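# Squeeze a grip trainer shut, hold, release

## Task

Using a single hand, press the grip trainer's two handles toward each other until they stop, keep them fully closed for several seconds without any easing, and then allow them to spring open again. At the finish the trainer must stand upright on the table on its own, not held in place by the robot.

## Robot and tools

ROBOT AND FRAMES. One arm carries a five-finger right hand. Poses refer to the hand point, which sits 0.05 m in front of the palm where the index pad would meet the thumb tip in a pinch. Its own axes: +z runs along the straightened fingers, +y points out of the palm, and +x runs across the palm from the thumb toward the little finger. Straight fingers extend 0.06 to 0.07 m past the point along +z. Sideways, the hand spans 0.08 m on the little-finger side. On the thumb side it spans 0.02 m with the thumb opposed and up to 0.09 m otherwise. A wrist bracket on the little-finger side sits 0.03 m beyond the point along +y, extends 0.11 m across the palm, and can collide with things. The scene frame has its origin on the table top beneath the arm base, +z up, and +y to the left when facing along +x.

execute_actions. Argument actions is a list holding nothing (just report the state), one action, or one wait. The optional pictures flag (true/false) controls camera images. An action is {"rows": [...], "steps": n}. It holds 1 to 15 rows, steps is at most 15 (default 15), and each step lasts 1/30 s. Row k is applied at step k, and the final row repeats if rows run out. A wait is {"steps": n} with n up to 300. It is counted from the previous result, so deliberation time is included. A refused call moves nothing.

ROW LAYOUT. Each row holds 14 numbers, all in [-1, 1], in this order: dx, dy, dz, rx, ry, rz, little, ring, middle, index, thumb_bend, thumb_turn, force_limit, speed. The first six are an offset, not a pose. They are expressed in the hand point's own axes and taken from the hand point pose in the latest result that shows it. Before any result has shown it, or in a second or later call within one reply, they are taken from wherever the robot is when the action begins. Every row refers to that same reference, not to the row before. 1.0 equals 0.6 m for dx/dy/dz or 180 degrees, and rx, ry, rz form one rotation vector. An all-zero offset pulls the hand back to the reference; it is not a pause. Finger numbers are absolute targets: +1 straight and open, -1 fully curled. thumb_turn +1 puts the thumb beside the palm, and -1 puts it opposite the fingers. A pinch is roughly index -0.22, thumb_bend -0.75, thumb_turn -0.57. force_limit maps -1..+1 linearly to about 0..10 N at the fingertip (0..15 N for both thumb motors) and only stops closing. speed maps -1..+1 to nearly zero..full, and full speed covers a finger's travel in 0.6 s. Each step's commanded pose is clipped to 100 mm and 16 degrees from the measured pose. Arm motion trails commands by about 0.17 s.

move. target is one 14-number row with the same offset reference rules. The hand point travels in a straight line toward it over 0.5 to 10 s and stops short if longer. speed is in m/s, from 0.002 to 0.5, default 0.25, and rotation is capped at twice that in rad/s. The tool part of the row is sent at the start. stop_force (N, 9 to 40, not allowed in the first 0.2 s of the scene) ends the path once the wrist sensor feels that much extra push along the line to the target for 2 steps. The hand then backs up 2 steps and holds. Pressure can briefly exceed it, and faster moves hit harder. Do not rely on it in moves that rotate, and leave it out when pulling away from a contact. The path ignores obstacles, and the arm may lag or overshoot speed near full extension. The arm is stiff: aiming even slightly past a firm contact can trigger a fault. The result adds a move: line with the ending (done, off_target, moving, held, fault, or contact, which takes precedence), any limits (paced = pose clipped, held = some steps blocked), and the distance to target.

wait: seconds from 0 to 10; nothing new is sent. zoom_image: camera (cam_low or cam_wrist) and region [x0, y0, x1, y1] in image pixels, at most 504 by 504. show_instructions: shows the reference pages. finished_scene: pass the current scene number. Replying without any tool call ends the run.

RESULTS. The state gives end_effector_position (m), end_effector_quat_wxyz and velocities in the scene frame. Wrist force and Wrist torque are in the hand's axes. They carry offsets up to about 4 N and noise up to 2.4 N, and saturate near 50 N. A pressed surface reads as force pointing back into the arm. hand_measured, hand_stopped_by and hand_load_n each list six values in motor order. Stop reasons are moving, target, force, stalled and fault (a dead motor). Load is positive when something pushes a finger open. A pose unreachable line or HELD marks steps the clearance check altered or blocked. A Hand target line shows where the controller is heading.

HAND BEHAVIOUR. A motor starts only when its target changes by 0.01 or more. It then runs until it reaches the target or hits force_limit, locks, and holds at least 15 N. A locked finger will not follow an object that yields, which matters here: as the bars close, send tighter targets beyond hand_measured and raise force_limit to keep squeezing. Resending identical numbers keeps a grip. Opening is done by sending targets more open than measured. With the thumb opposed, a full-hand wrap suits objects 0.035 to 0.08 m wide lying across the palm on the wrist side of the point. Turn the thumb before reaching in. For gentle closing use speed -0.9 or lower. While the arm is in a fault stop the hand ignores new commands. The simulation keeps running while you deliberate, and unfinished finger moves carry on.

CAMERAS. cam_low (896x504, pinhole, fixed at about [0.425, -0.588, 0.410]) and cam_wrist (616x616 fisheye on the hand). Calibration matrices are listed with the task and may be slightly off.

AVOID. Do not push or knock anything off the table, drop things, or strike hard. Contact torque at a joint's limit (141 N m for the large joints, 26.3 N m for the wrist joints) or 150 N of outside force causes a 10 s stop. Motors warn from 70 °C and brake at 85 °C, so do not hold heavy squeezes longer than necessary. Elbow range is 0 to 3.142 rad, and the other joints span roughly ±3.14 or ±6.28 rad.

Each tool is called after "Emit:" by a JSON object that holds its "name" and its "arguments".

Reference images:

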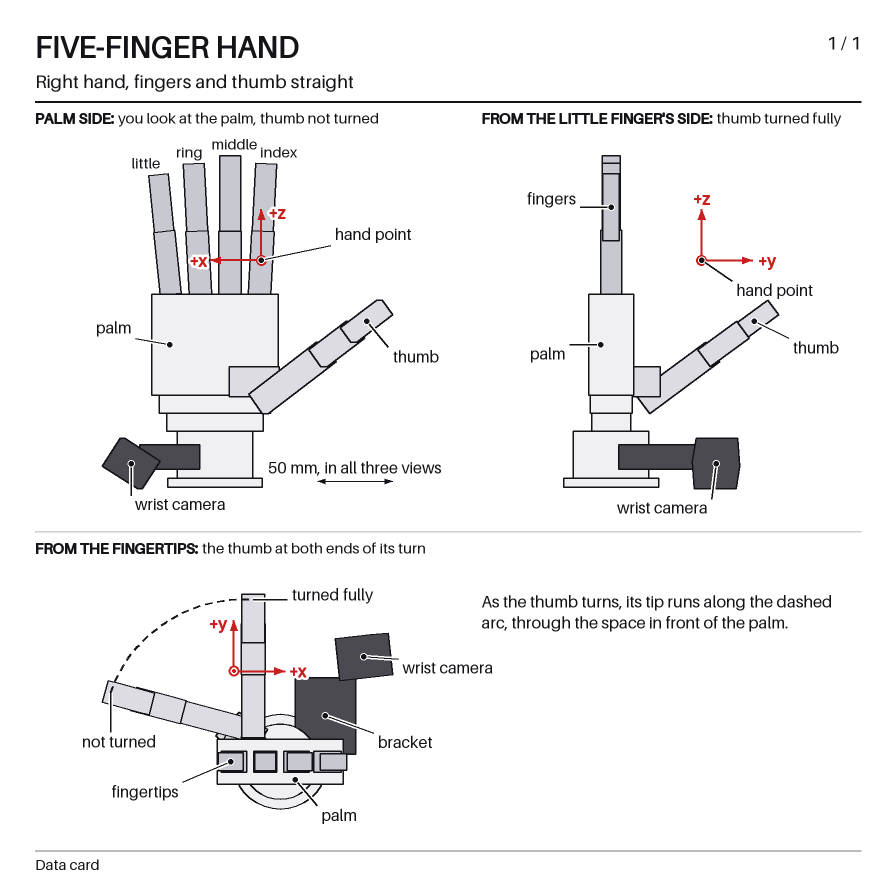

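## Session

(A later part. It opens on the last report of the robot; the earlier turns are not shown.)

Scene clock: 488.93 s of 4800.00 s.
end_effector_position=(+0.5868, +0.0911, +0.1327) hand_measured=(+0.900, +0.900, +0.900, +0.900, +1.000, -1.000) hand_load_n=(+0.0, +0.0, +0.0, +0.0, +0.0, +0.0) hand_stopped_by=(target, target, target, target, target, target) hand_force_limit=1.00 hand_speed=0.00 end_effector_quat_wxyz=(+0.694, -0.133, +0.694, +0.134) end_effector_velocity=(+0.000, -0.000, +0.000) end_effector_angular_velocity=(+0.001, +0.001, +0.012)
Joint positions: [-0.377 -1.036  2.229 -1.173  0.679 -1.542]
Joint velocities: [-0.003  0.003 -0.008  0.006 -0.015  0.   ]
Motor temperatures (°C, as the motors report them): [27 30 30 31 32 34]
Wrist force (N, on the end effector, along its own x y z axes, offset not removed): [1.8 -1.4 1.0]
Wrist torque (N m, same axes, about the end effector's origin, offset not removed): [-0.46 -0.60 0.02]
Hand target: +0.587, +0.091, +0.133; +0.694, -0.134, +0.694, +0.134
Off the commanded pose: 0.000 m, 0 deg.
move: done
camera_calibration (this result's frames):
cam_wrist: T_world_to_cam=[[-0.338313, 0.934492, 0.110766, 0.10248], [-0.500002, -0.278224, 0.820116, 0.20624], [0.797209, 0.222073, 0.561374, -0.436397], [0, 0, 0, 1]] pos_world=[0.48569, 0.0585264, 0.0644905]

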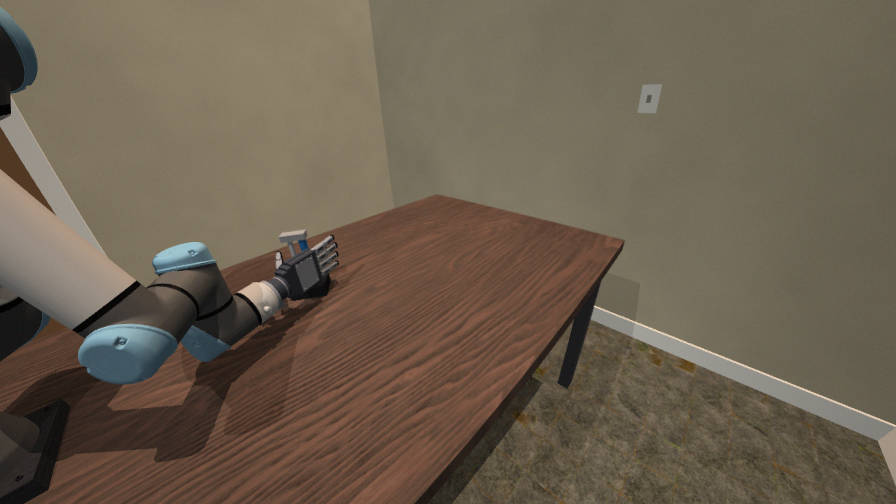

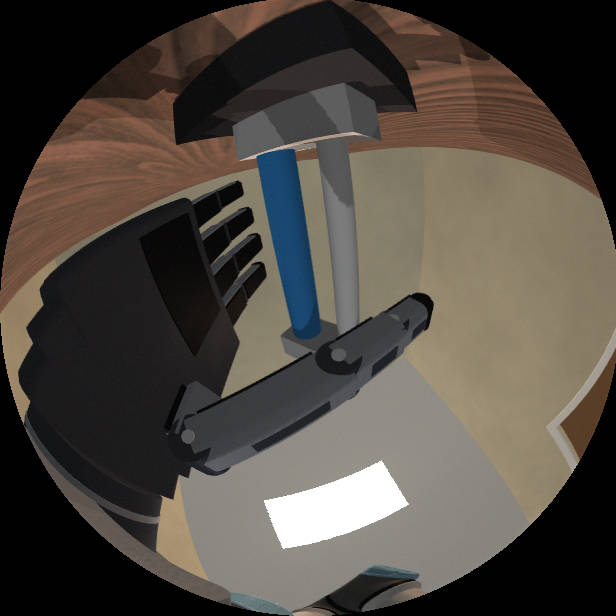

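Emit:
{"name": "move", "arguments": {"target": [0,0.037,0.012,0,0,0,0.55,0.55,0.55,0.55,0.3,-1,1,-0.6], "speed": 0.03}}

Emit:
{"name": "move", "arguments": {"target": [0,0,0,0,0,0,0.55,0.55,0.55,0.55,-1,-1,1,-0.6]}}

Emit:
{"name": "move", "arguments": {"target": [0,0,0,0,0,0,0.25,0.25,0.25,0.25,-1,-1,1,-0.9]}}

Scene clock: 496.17 s of 4800.00 s.
end_effector_position=(+0.5853, +0.1145, +0.1328) hand_measured=(+0.550, +0.550, +0.550, +0.550, +0.300, -1.000) hand_load_n=(+0.0, +0.0, +0.0, +0.0, +0.0, +0.0) hand_stopped_by=(target, target, target, target, target, target) hand_force_limit=1.00 hand_speed=-0.60 end_effector_quat_wxyz=(+0.694, -0.133, +0.694, +0.134) end_effector_velocity=(-0.000, +0.000, +0.000) end_effector_angular_velocity=(+0.000, -0.000, +0.000)
Joint positions: [-0.321 -1.044  2.242 -1.179  0.734 -1.541]
Joint velocities: [ 0.    -0.001  0.    -0.     0.     0.   ]
Motor temperatures (°C, as the motors report them): [27 30 30 31 32 34]
Wrist force (N, on the end effector, along its own x y z axes, offset not removed): [0.1 3.3 -0.8]
Wrist torque (N m, same axes, about the end effector's origin, offset not removed): [0.40 -0.19 -0.08]
Hand target: +0.585, +0.114, +0.133; +0.694, -0.133, +0.694, +0.134
Off the commanded pose: 0.000 m, 0 deg.
After step 90, 2.30 s passed at rest.
move: done
camera_calibration (this result's frames):
cam_wrist: T_world_to_cam=[[-0.338316, 0.934489, 0.110783, 0.0801711], [-0.500011, -0.278243, 0.820104, 0.211915], [0.797202, 0.222061, 0.561389, -0.440384], [0, 0, 0, 1]] pos_world=[0.484158, 0.081837, 0.0645531]

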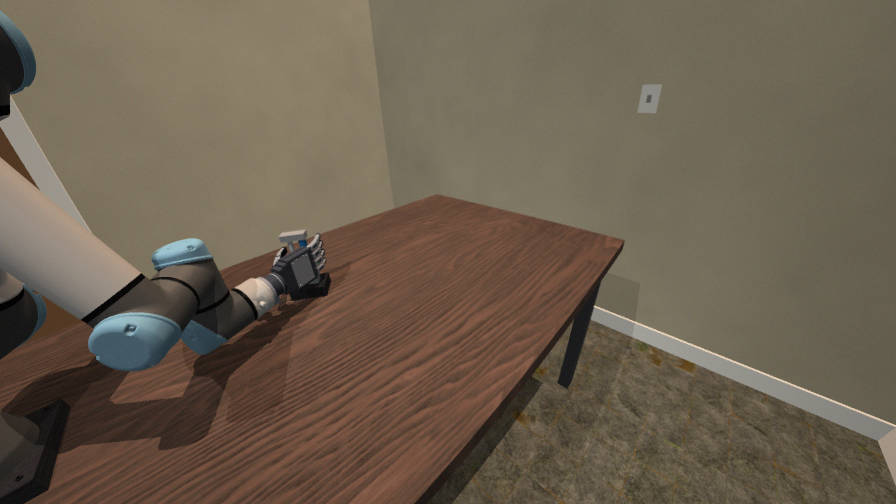

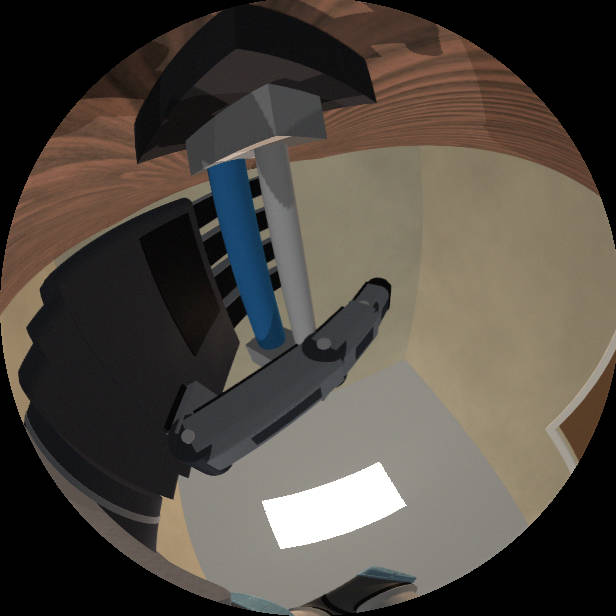

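Scene clock: 499.53 s of 4800.00 s.
end_effector_position=(+0.5853, +0.1145, +0.1328) hand_measured=(+0.550, +0.550, +0.550, +0.550, -0.996, -1.000) hand_load_n=(+0.0, +0.0, +0.0, +0.5, +3.0, +0.0) hand_stopped_by=(target, target, target, target, target, target) hand_force_limit=1.00 hand_speed=-0.60 end_effector_quat_wxyz=(+0.694, -0.133, +0.694, +0.134) end_effector_velocity=(-0.000, +0.000, -0.000) end_effector_angular_velocity=(-0.000, +0.001, +0.000)
Joint positions: [-0.321 -1.044  2.242 -1.179  0.734 -1.541]
Joint velocities: [ 0.     0.001  0.     0.     0.    -0.001]
Motor temperatures (°C, as the motors report them): [27 30 30 31 32 34]
Wrist force (N, on the end effector, along its own x y z axes, offset not removed): [1.5 1.5 -0.3]
Wrist torque (N m, same axes, about the end effector's origin, offset not removed): [-0.17 -0.29 -0.03]
Hand target: +0.585, +0.114, +0.133; +0.694, -0.133, +0.694, +0.134
Off the commanded pose: 0.000 m, 0 deg.
move: done
camera_calibration (this result's frames):
cam_wrist: T_world_to_cam=[[-0.338329, 0.934484, 0.110787, 0.0801679], [-0.500008, -0.278254, 0.820102, 0.211911], [0.797199, 0.22207, 0.56139, -0.440384], [0, 0, 0, 1]] pos_world=[0.484154, 0.0818457, 0.0645571]

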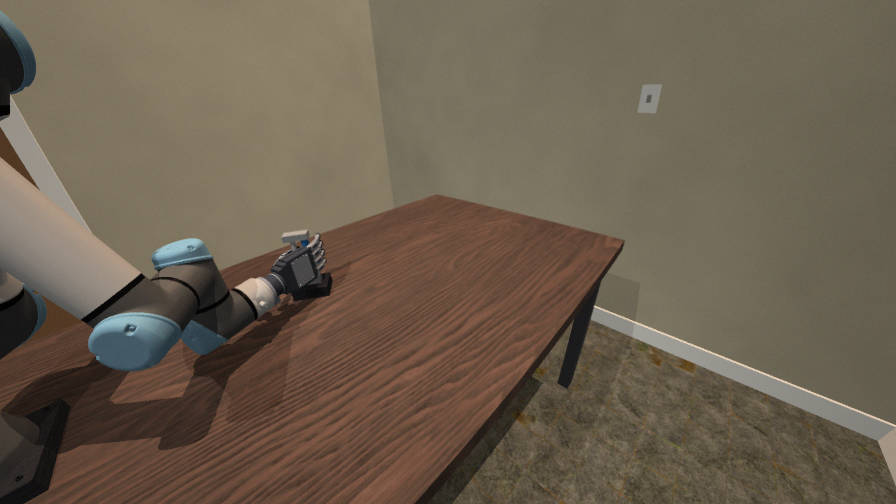

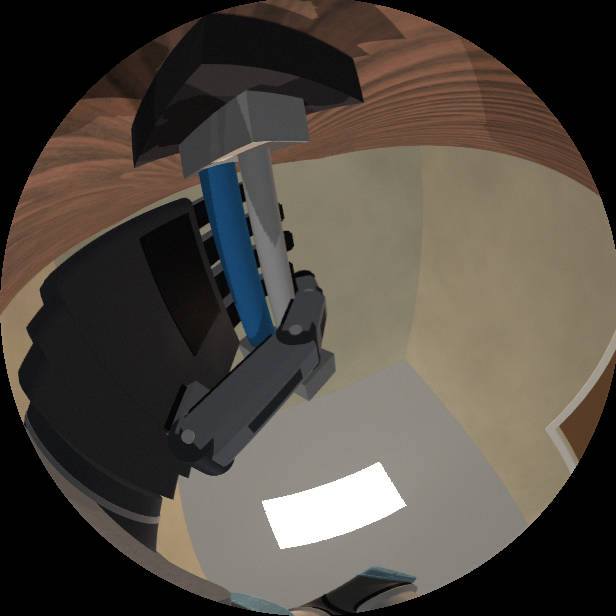

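Scene clock: 501.60 s of 4800.00 s.
end_effector_position=(+0.5853, +0.1145, +0.1328) hand_measured=(+0.250, +0.250, +0.250, +0.250, -0.992, -1.000) hand_load_n=(+1.5, +1.0, +0.0, +0.5, +8.0, +1.0) hand_stopped_by=(target, target, target, target, target, target) hand_force_limit=1.00 hand_speed=-0.90 end_effector_quat_wxyz=(+0.694, -0.133, +0.694, +0.134) end_effector_velocity=(+0.001, -0.000, +0.000) end_effector_angular_velocity=(+0.000, -0.001, +0.000)
Joint positions: [-0.321 -1.044  2.242 -1.179  0.734 -1.541]
Joint velocities: [-0.     0.    -0.002  0.    -0.     0.001]
Motor temperatures (°C, as the motors report them): [27 30 30 31 32 34]
Wrist force (N, on the end effector, along its own x y z axes, offset not removed): [2.6 -2.2 2.6]
Wrist torque (N m, same axes, about the end effector's origin, offset not removed): [-0.32 -0.10 -0.63]
Hand target: +0.585, +0.114, +0.133; +0.694, -0.133, +0.694, +0.134
Off the commanded pose: 0.000 m, 0 deg.
move: done
camera_calibration (this result's frames):
cam_wrist: T_world_to_cam=[[-0.338313, 0.934489, 0.110786, 0.0801623], [-0.500014, -0.278245, 0.820101, 0.211914], [0.797202, 0.222056, 0.561392, -0.440386], [0, 0, 0, 1]] pos_world=[0.484156, 0.0818437, 0.0645573]

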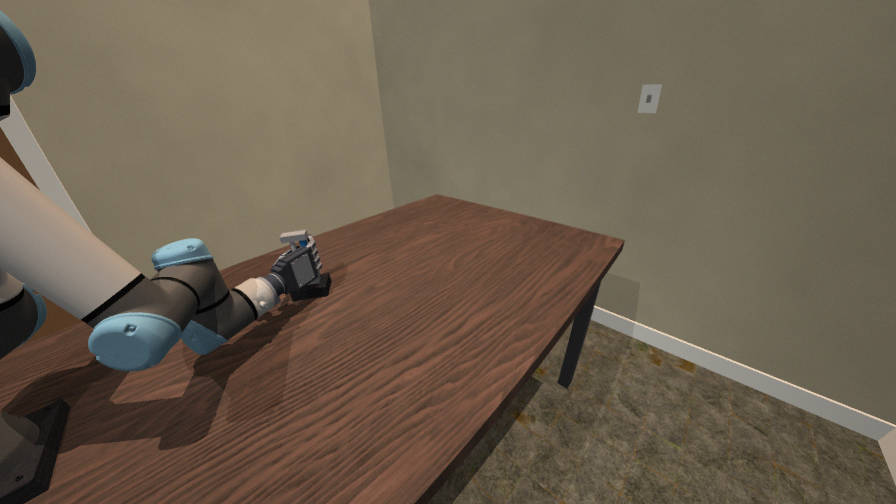

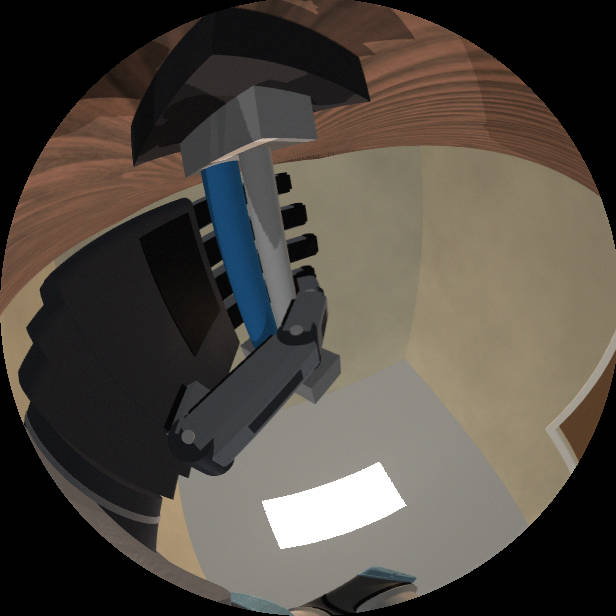

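Emit:
{"name": "move", "arguments": {"target": [0,0,0,0,0,0,0,0,0,0,-1,-1,1,-0.9]}}

Emit:
{"name": "move", "arguments": {"target": [0,0,0,0,0,0,-0.2,-0.2,-0.2,-0.2,-1,-1,1,-0.9]}}

Emit:
{"name": "zoom_image", "arguments": {"camera": "cam_low", "region": [265, 215, 325, 275]}}

Scene clock: 509.37 s of 4800.00 s.
end_effector_position=(+0.5853, +0.1145, +0.1328) hand_measured=(+0.000, +0.000, +0.000, +0.000, -0.990, -1.000) hand_load_n=(+2.0, +1.0, +0.5, +1.0, +13.0, +2.0) hand_stopped_by=(target, target, target, target, target, target) hand_force_limit=1.00 hand_speed=-0.90 end_effector_quat_wxyz=(+0.694, -0.133, +0.694, +0.134) end_effector_velocity=(-0.000, +0.000, -0.000) end_effector_angular_velocity=(+0.001, +0.000, +0.000)
Joint positions: [-0.321 -1.044  2.242 -1.179  0.734 -1.541]
Joint velocities: [ 0.     0.    -0.    -0.    -0.     0.001]
Motor temperatures (°C, as the motors report them): [27 30 30 31 32 34]
Wrist force (N, on the end effector, along its own x y z axes, offset not removed): [7.2 1.2 1.6]
Wrist torque (N m, same axes, about the end effector's origin, offset not removed): [0.38 -0.66 -0.25]
Hand target: +0.585, +0.114, +0.133; +0.694, -0.133, +0.694, +0.134
Off the commanded pose: 0.000 m, 0 deg.
After step 90, 3.00 s passed at rest.
move: done
camera_calibration (this result's frames):
cam_wrist: T_world_to_cam=[[-0.338329, 0.934483, 0.110789, 0.0801675], [-0.500006, -0.278255, 0.820103, 0.21191], [0.7972, 0.222069, 0.561389, -0.440384], [0, 0, 0, 1]] pos_world=[0.484154, 0.0818458, 0.0645569]

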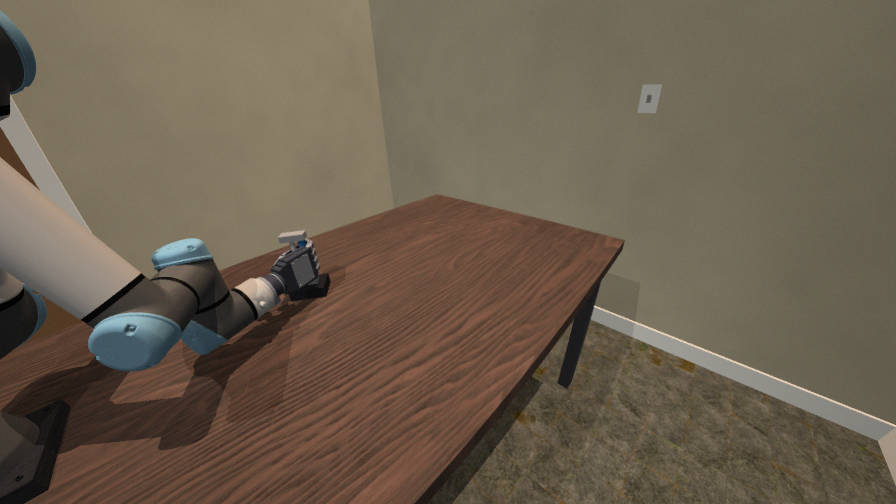

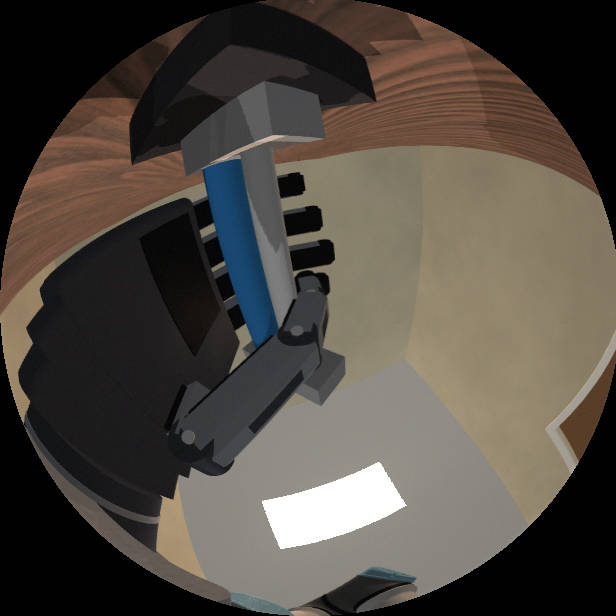

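Scene clock: 510.83 s of 4800.00 s.
end_effector_position=(+0.5853, +0.1145, +0.1328) hand_measured=(-0.200, -0.200, -0.200, -0.200, -0.988, -1.000) hand_load_n=(+2.5, +1.5, +0.5, +2.0, +16.5, +3.0) hand_stopped_by=(target, target, target, target, target, target) hand_force_limit=1.00 hand_speed=-0.90 end_effector_quat_wxyz=(+0.694, -0.133, +0.694, +0.134) end_effector_velocity=(+0.000, -0.000, +0.001) end_effector_angular_velocity=(-0.001, -0.002, -0.000)
Joint positions: [-0.321 -1.044  2.242 -1.179  0.734 -1.541]
Joint velocities: [ 0.    -0.001 -0.001 -0.     0.    -0.   ]
Motor temperatures (°C, as the motors report them): [27 30 30 31 32 34]
Wrist force (N, on the end effector, along its own x y z axes, offset not removed): [3.8 0.0 -1.6]
Wrist torque (N m, same axes, about the end effector's origin, offset not removed): [0.31 0.08 -0.33]
Hand target: +0.585, +0.114, +0.133; +0.694, -0.133, +0.694, +0.134
Off the commanded pose: 0.000 m, 0 deg.
move: done
camera_calibration (this result's frames):
cam_wrist: T_world_to_cam=[[-0.338329, 0.934483, 0.11079, 0.0801674], [-0.500005, -0.278255, 0.820103, 0.21191], [0.7972, 0.222069, 0.561389, -0.440384], [0, 0, 0, 1]] pos_world=[0.484154, 0.0818459, 0.0645569]

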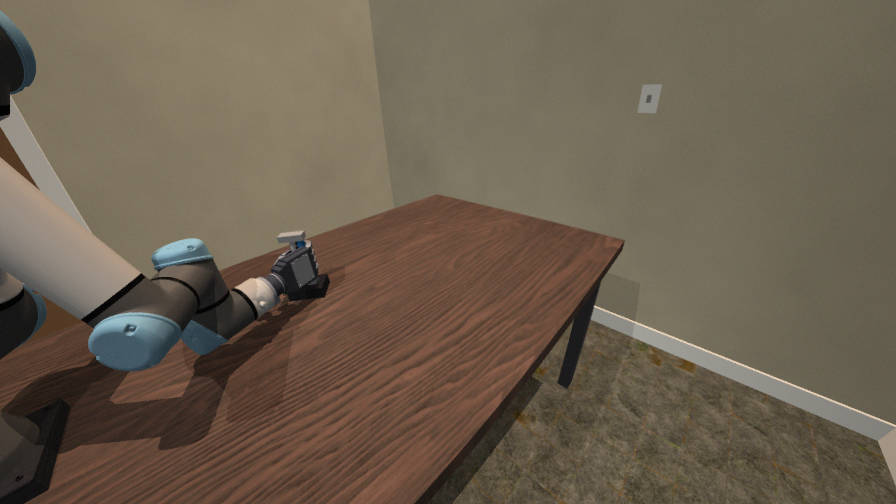

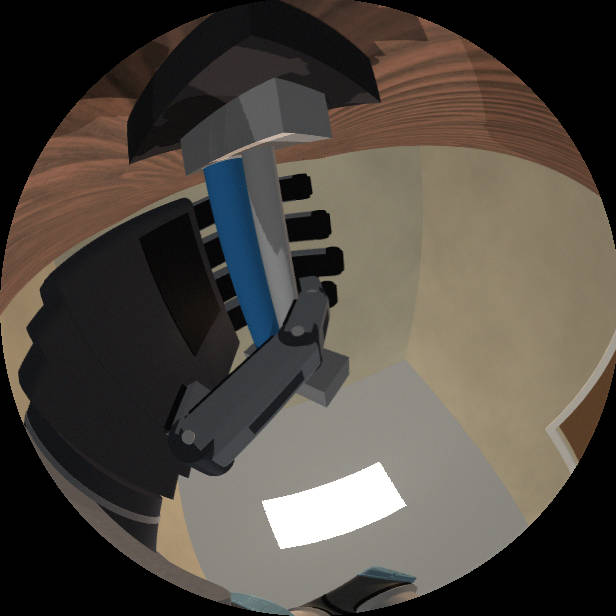

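Region (265, 215, 325, 275) of cam_low's 896x504 image, scaled by 8.400, with more detail than that image has.

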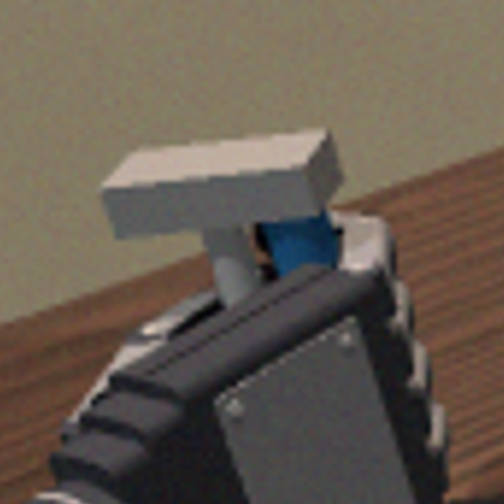

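Emit:
{"name": "move", "arguments": {"target": [0,0,0,0,0,0,-0.3,-0.3,-0.3,-0.3,-1,-1,1,-0.95]}}

Emit:
{"name": "zoom_image", "arguments": {"camera": "cam_low", "region": [265, 215, 325, 275]}}

Scene clock: 520.73 s of 4800.00 s.
end_effector_position=(+0.5853, +0.1145, +0.1328) hand_measured=(-0.300, -0.300, -0.242, -0.258, -0.988, -1.000) hand_load_n=(+2.5, +3.5, +9.0, +10.0, +18.0, +4.5) hand_stopped_by=(target, target, force, force, target, target) hand_force_limit=1.00 hand_speed=-0.95 end_effector_quat_wxyz=(+0.694, -0.133, +0.694, +0.134) end_effector_velocity=(+0.000, -0.000, +0.001) end_effector_angular_velocity=(+0.000, -0.001, -0.001)
Joint positions: [-0.321 -1.044  2.242 -1.179  0.734 -1.541]
Joint velocities: [-0.    -0.001 -0.     0.     0.     0.001]
Motor temperatures (°C, as the motors report them): [27 30 30 31 32 34]
Wrist force (N, on the end effector, along its own x y z axes, offset not removed): [3.5 -0.7 3.0]
Wrist torque (N m, same axes, about the end effector's origin, offset not removed): [-0.19 -0.29 -0.39]
Hand target: +0.585, +0.114, +0.133; +0.694, -0.133, +0.694, +0.134
Off the commanded pose: 0.000 m, 0 deg.
After step 90, 5.47 s passed at rest.
move: done
camera_calibration (this result's frames):
cam_wrist: T_world_to_cam=[[-0.338329, 0.934483, 0.110789, 0.0801674], [-0.500006, -0.278255, 0.820103, 0.21191], [0.7972, 0.222069, 0.561389, -0.440384], [0, 0, 0, 1]] pos_world=[0.484154, 0.0818458, 0.064557]

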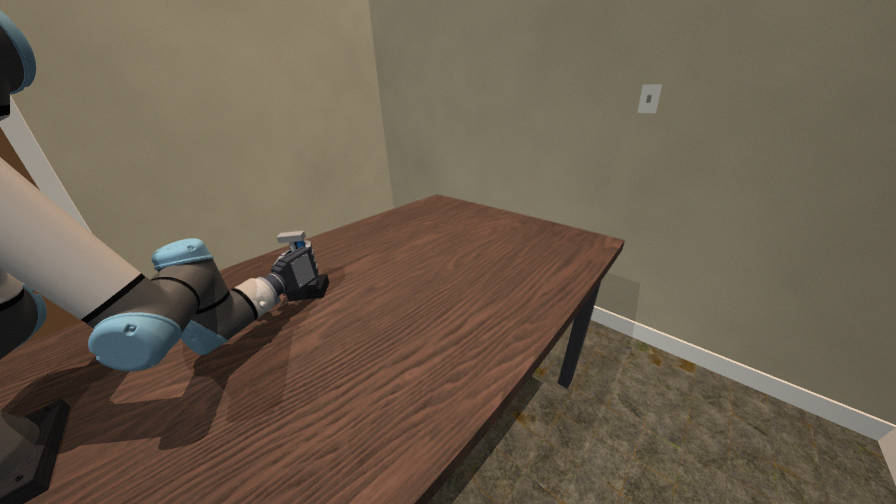

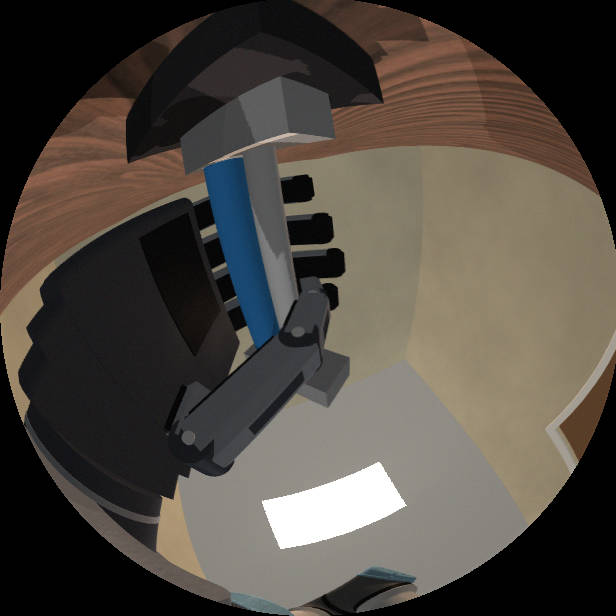

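Region (265, 215, 325, 275) of cam_low's 896x504 image, scaled by 8.400, with more detail than that image has.

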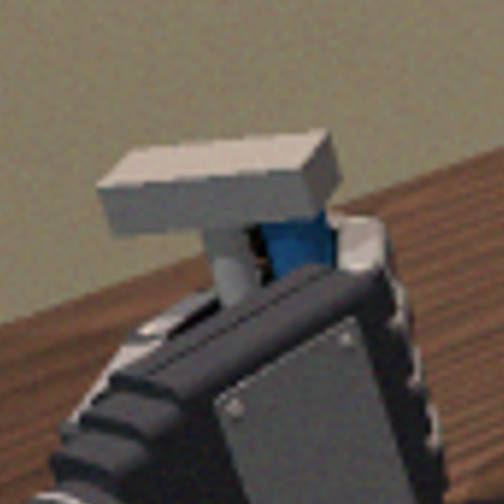

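Gap is shrinking. A little more with ring and little.

Emit:
{"name": "move", "arguments": {"target": [0,0,0,0,0,0,-0.4,-0.4,-0.3,-0.3,-1,-1,1,-0.95]}}

Emit:
{"name": "zoom_image", "arguments": {"camera": "cam_low", "region": [265, 215, 325, 275]}}

Scene clock: 527.60 s of 4800.00 s.
end_effector_position=(+0.5853, +0.1145, +0.1328) hand_measured=(-0.400, -0.398, -0.242, -0.258, -0.988, -1.000) hand_load_n=(+2.0, +5.0, +9.0, +9.5, +18.5, +5.5) hand_stopped_by=(target, target, force, force, target, target) hand_force_limit=1.00 hand_speed=-0.95 end_effector_quat_wxyz=(+0.694, -0.133, +0.694, +0.134) end_effector_velocity=(-0.000, +0.000, -0.000) end_effector_angular_velocity=(-0.000, -0.000, -0.000)
Joint positions: [-0.321 -1.044  2.242 -1.179  0.734 -1.541]
Joint velocities: [ 0.    -0.     0.    -0.     0.    -0.001]
Motor temperatures (°C, as the motors report them): [27 30 30 31 32 34]
Wrist force (N, on the end effector, along its own x y z axes, offset not removed): [1.6 -1.9 1.1]
Wrist torque (N m, same axes, about the end effector's origin, offset not removed): [-0.18 -0.22 -0.58]
Hand target: +0.585, +0.114, +0.133; +0.694, -0.133, +0.694, +0.134
Off the commanded pose: 0.000 m, 0 deg.
After step 90, 2.43 s passed at rest.
move: done
camera_calibration (this result's frames):
cam_wrist: T_world_to_cam=[[-0.338329, 0.934483, 0.110789, 0.0801675], [-0.500006, -0.278255, 0.820103, 0.21191], [0.7972, 0.222069, 0.561389, -0.440384], [0, 0, 0, 1]] pos_world=[0.484154, 0.0818458, 0.0645569]

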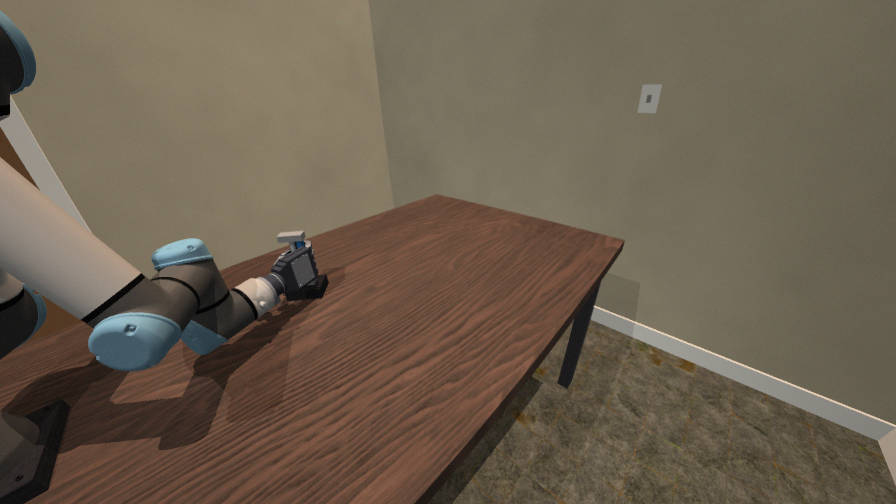

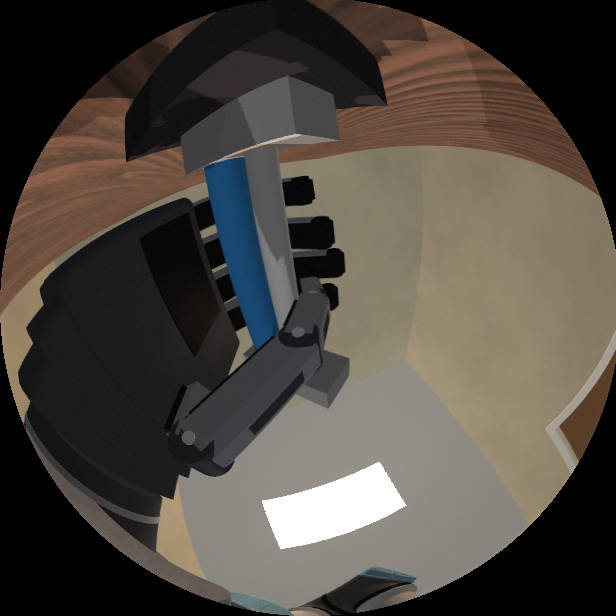

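Region (265, 215, 325, 275) of cam_low's 896x504 image, scaled by 8.400, with more detail than that image has.

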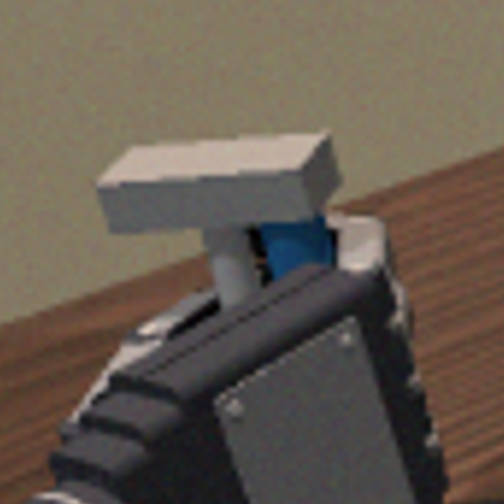

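Emit:
{"name": "move", "arguments": {"target": [0,0,0,0,0,0,-0.5,-0.5,-0.3,-0.3,-1,-1,1,-0.95]}}

Emit:
{"name": "zoom_image", "arguments": {"camera": "cam_low", "region": [265, 215, 325, 275]}}

Scene clock: 535.67 s of 4800.00 s.
end_effector_position=(+0.5853, +0.1145, +0.1328) hand_measured=(-0.500, -0.498, -0.242, -0.258, -0.988, -1.000) hand_load_n=(+1.5, +6.0, +8.5, +9.5, +18.5, +6.0) hand_stopped_by=(target, target, force, force, target, target) hand_force_limit=1.00 hand_speed=-0.95 end_effector_quat_wxyz=(+0.694, -0.133, +0.694, +0.134) end_effector_velocity=(-0.000, +0.000, -0.000) end_effector_angular_velocity=(+0.001, +0.000, +0.000)
Joint positions: [-0.321 -1.044  2.242 -1.179  0.734 -1.541]
Joint velocities: [-0.     0.     0.    -0.    -0.001  0.001]
Motor temperatures (°C, as the motors report them): [27 30 30 31 32 34]
Wrist force (N, on the end effector, along its own x y z axes, offset not removed): [2.9 0.5 0.0]
Wrist torque (N m, same axes, about the end effector's origin, offset not removed): [0.29 -0.34 -0.45]
Hand target: +0.585, +0.114, +0.133; +0.694, -0.133, +0.694, +0.134
Off the commanded pose: 0.000 m, 0 deg.
After step 90, 3.63 s passed at rest.
move: done
camera_calibration (this result's frames):
cam_wrist: T_world_to_cam=[[-0.338329, 0.934483, 0.110789, 0.0801675], [-0.500006, -0.278255, 0.820103, 0.21191], [0.7972, 0.222069, 0.561389, -0.440384], [0, 0, 0, 1]] pos_world=[0.484154, 0.0818458, 0.064557]

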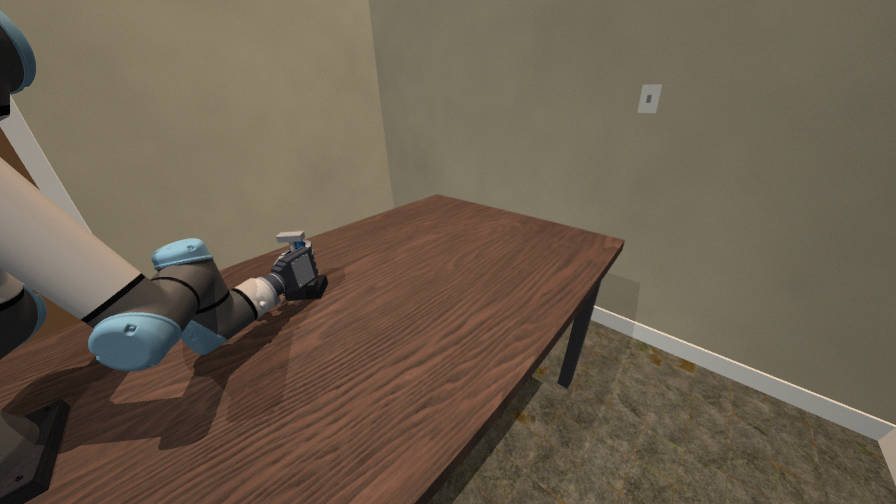

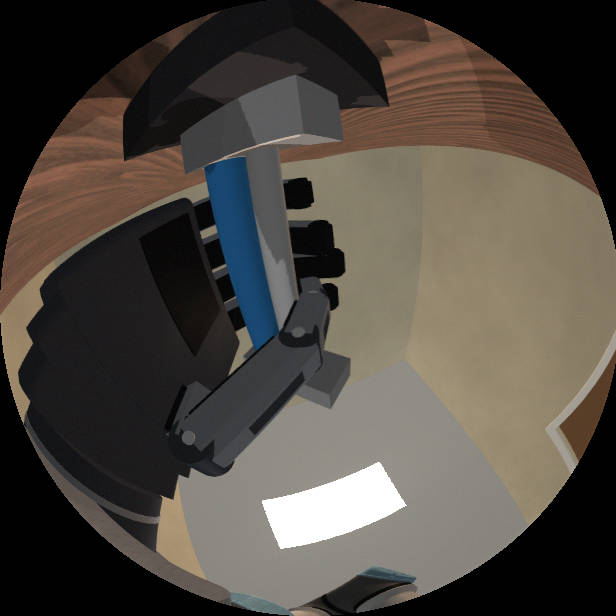

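Region (265, 215, 325, 275) of cam_low's 896x504 image, scaled by 8.400, with more detail than that image has.

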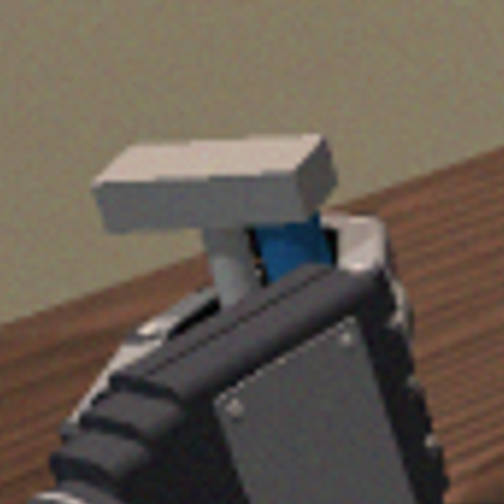

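Still closing and stable.

Emit:
{"name": "move", "arguments": {"target": [0,0,0,0,0,0,-0.62,-0.62,-0.3,-0.3,-1,-1,1,-0.95]}}

Emit:
{"name": "zoom_image", "arguments": {"camera": "cam_low", "region": [265, 215, 325, 275]}}

Scene clock: 541.10 s of 4800.00 s.
end_effector_position=(+0.5853, +0.1145, +0.1328) hand_measured=(-0.620, -0.618, -0.242, -0.258, -0.988, -1.000) hand_load_n=(+2.0, +7.5, +8.5, +9.0, +18.5, +5.5) hand_stopped_by=(target, target, force, force, target, target) hand_force_limit=1.00 hand_speed=-0.95 end_effector_quat_wxyz=(+0.694, -0.133, +0.694, +0.134) end_effector_velocity=(+0.000, -0.000, -0.000) end_effector_angular_velocity=(-0.000, -0.000, -0.000)
Joint positions: [-0.321 -1.044  2.242 -1.179  0.734 -1.541]
Joint velocities: [-0.     0.    -0.     0.     0.    -0.001]
Motor temperatures (°C, as the motors report them): [27 30 30 31 32 34]
Wrist force (N, on the end effector, along its own x y z axes, offset not removed): [-1.7 -2.0 5.5]
Wrist torque (N m, same axes, about the end effector's origin, offset not removed): [-0.55 -0.30 -0.71]
Hand target: +0.585, +0.114, +0.133; +0.694, -0.133, +0.694, +0.134
Off the commanded pose: 0.000 m, 0 deg.
After step 90, 0.77 s passed at rest.
move: done
camera_calibration (this result's frames):
cam_wrist: T_world_to_cam=[[-0.338329, 0.934483, 0.110789, 0.0801675], [-0.500006, -0.278255, 0.820103, 0.21191], [0.7972, 0.222069, 0.561389, -0.440384], [0, 0, 0, 1]] pos_world=[0.484154, 0.0818458, 0.064557]

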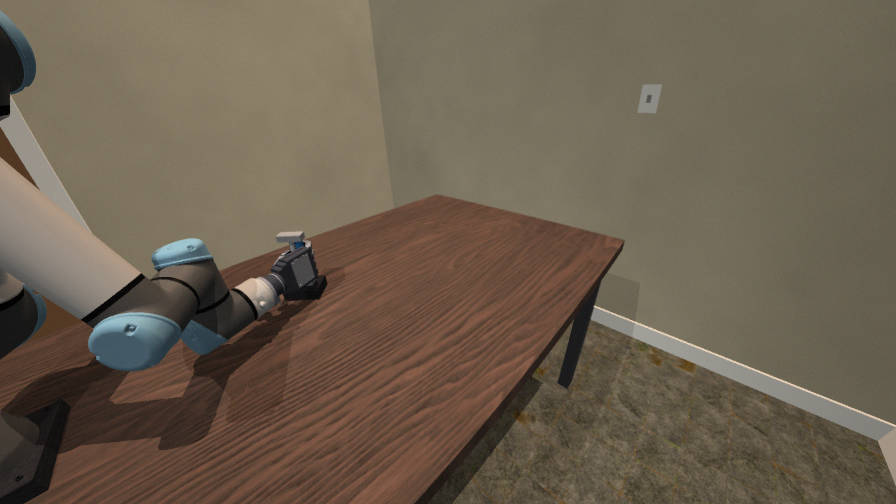

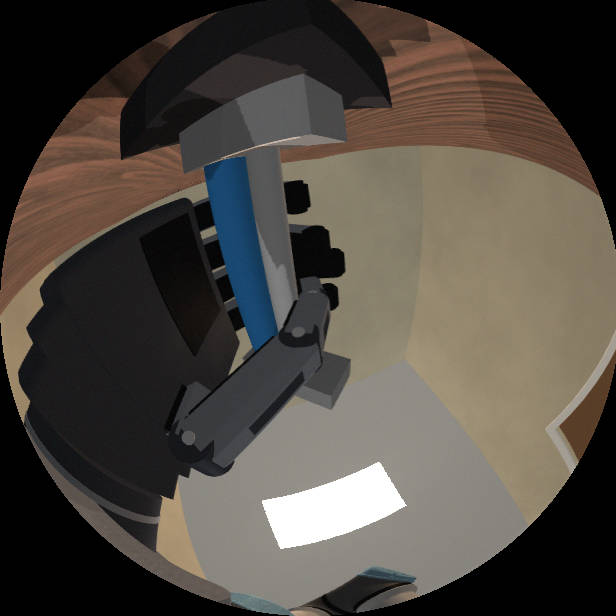

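Region (265, 215, 325, 275) of cam_low's 896x504 image, scaled by 8.400, with more detail than that image has.

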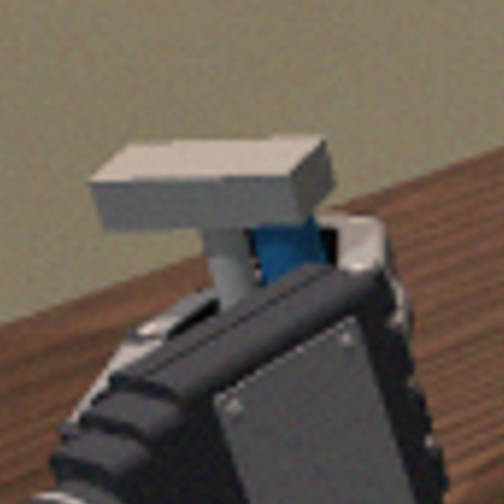

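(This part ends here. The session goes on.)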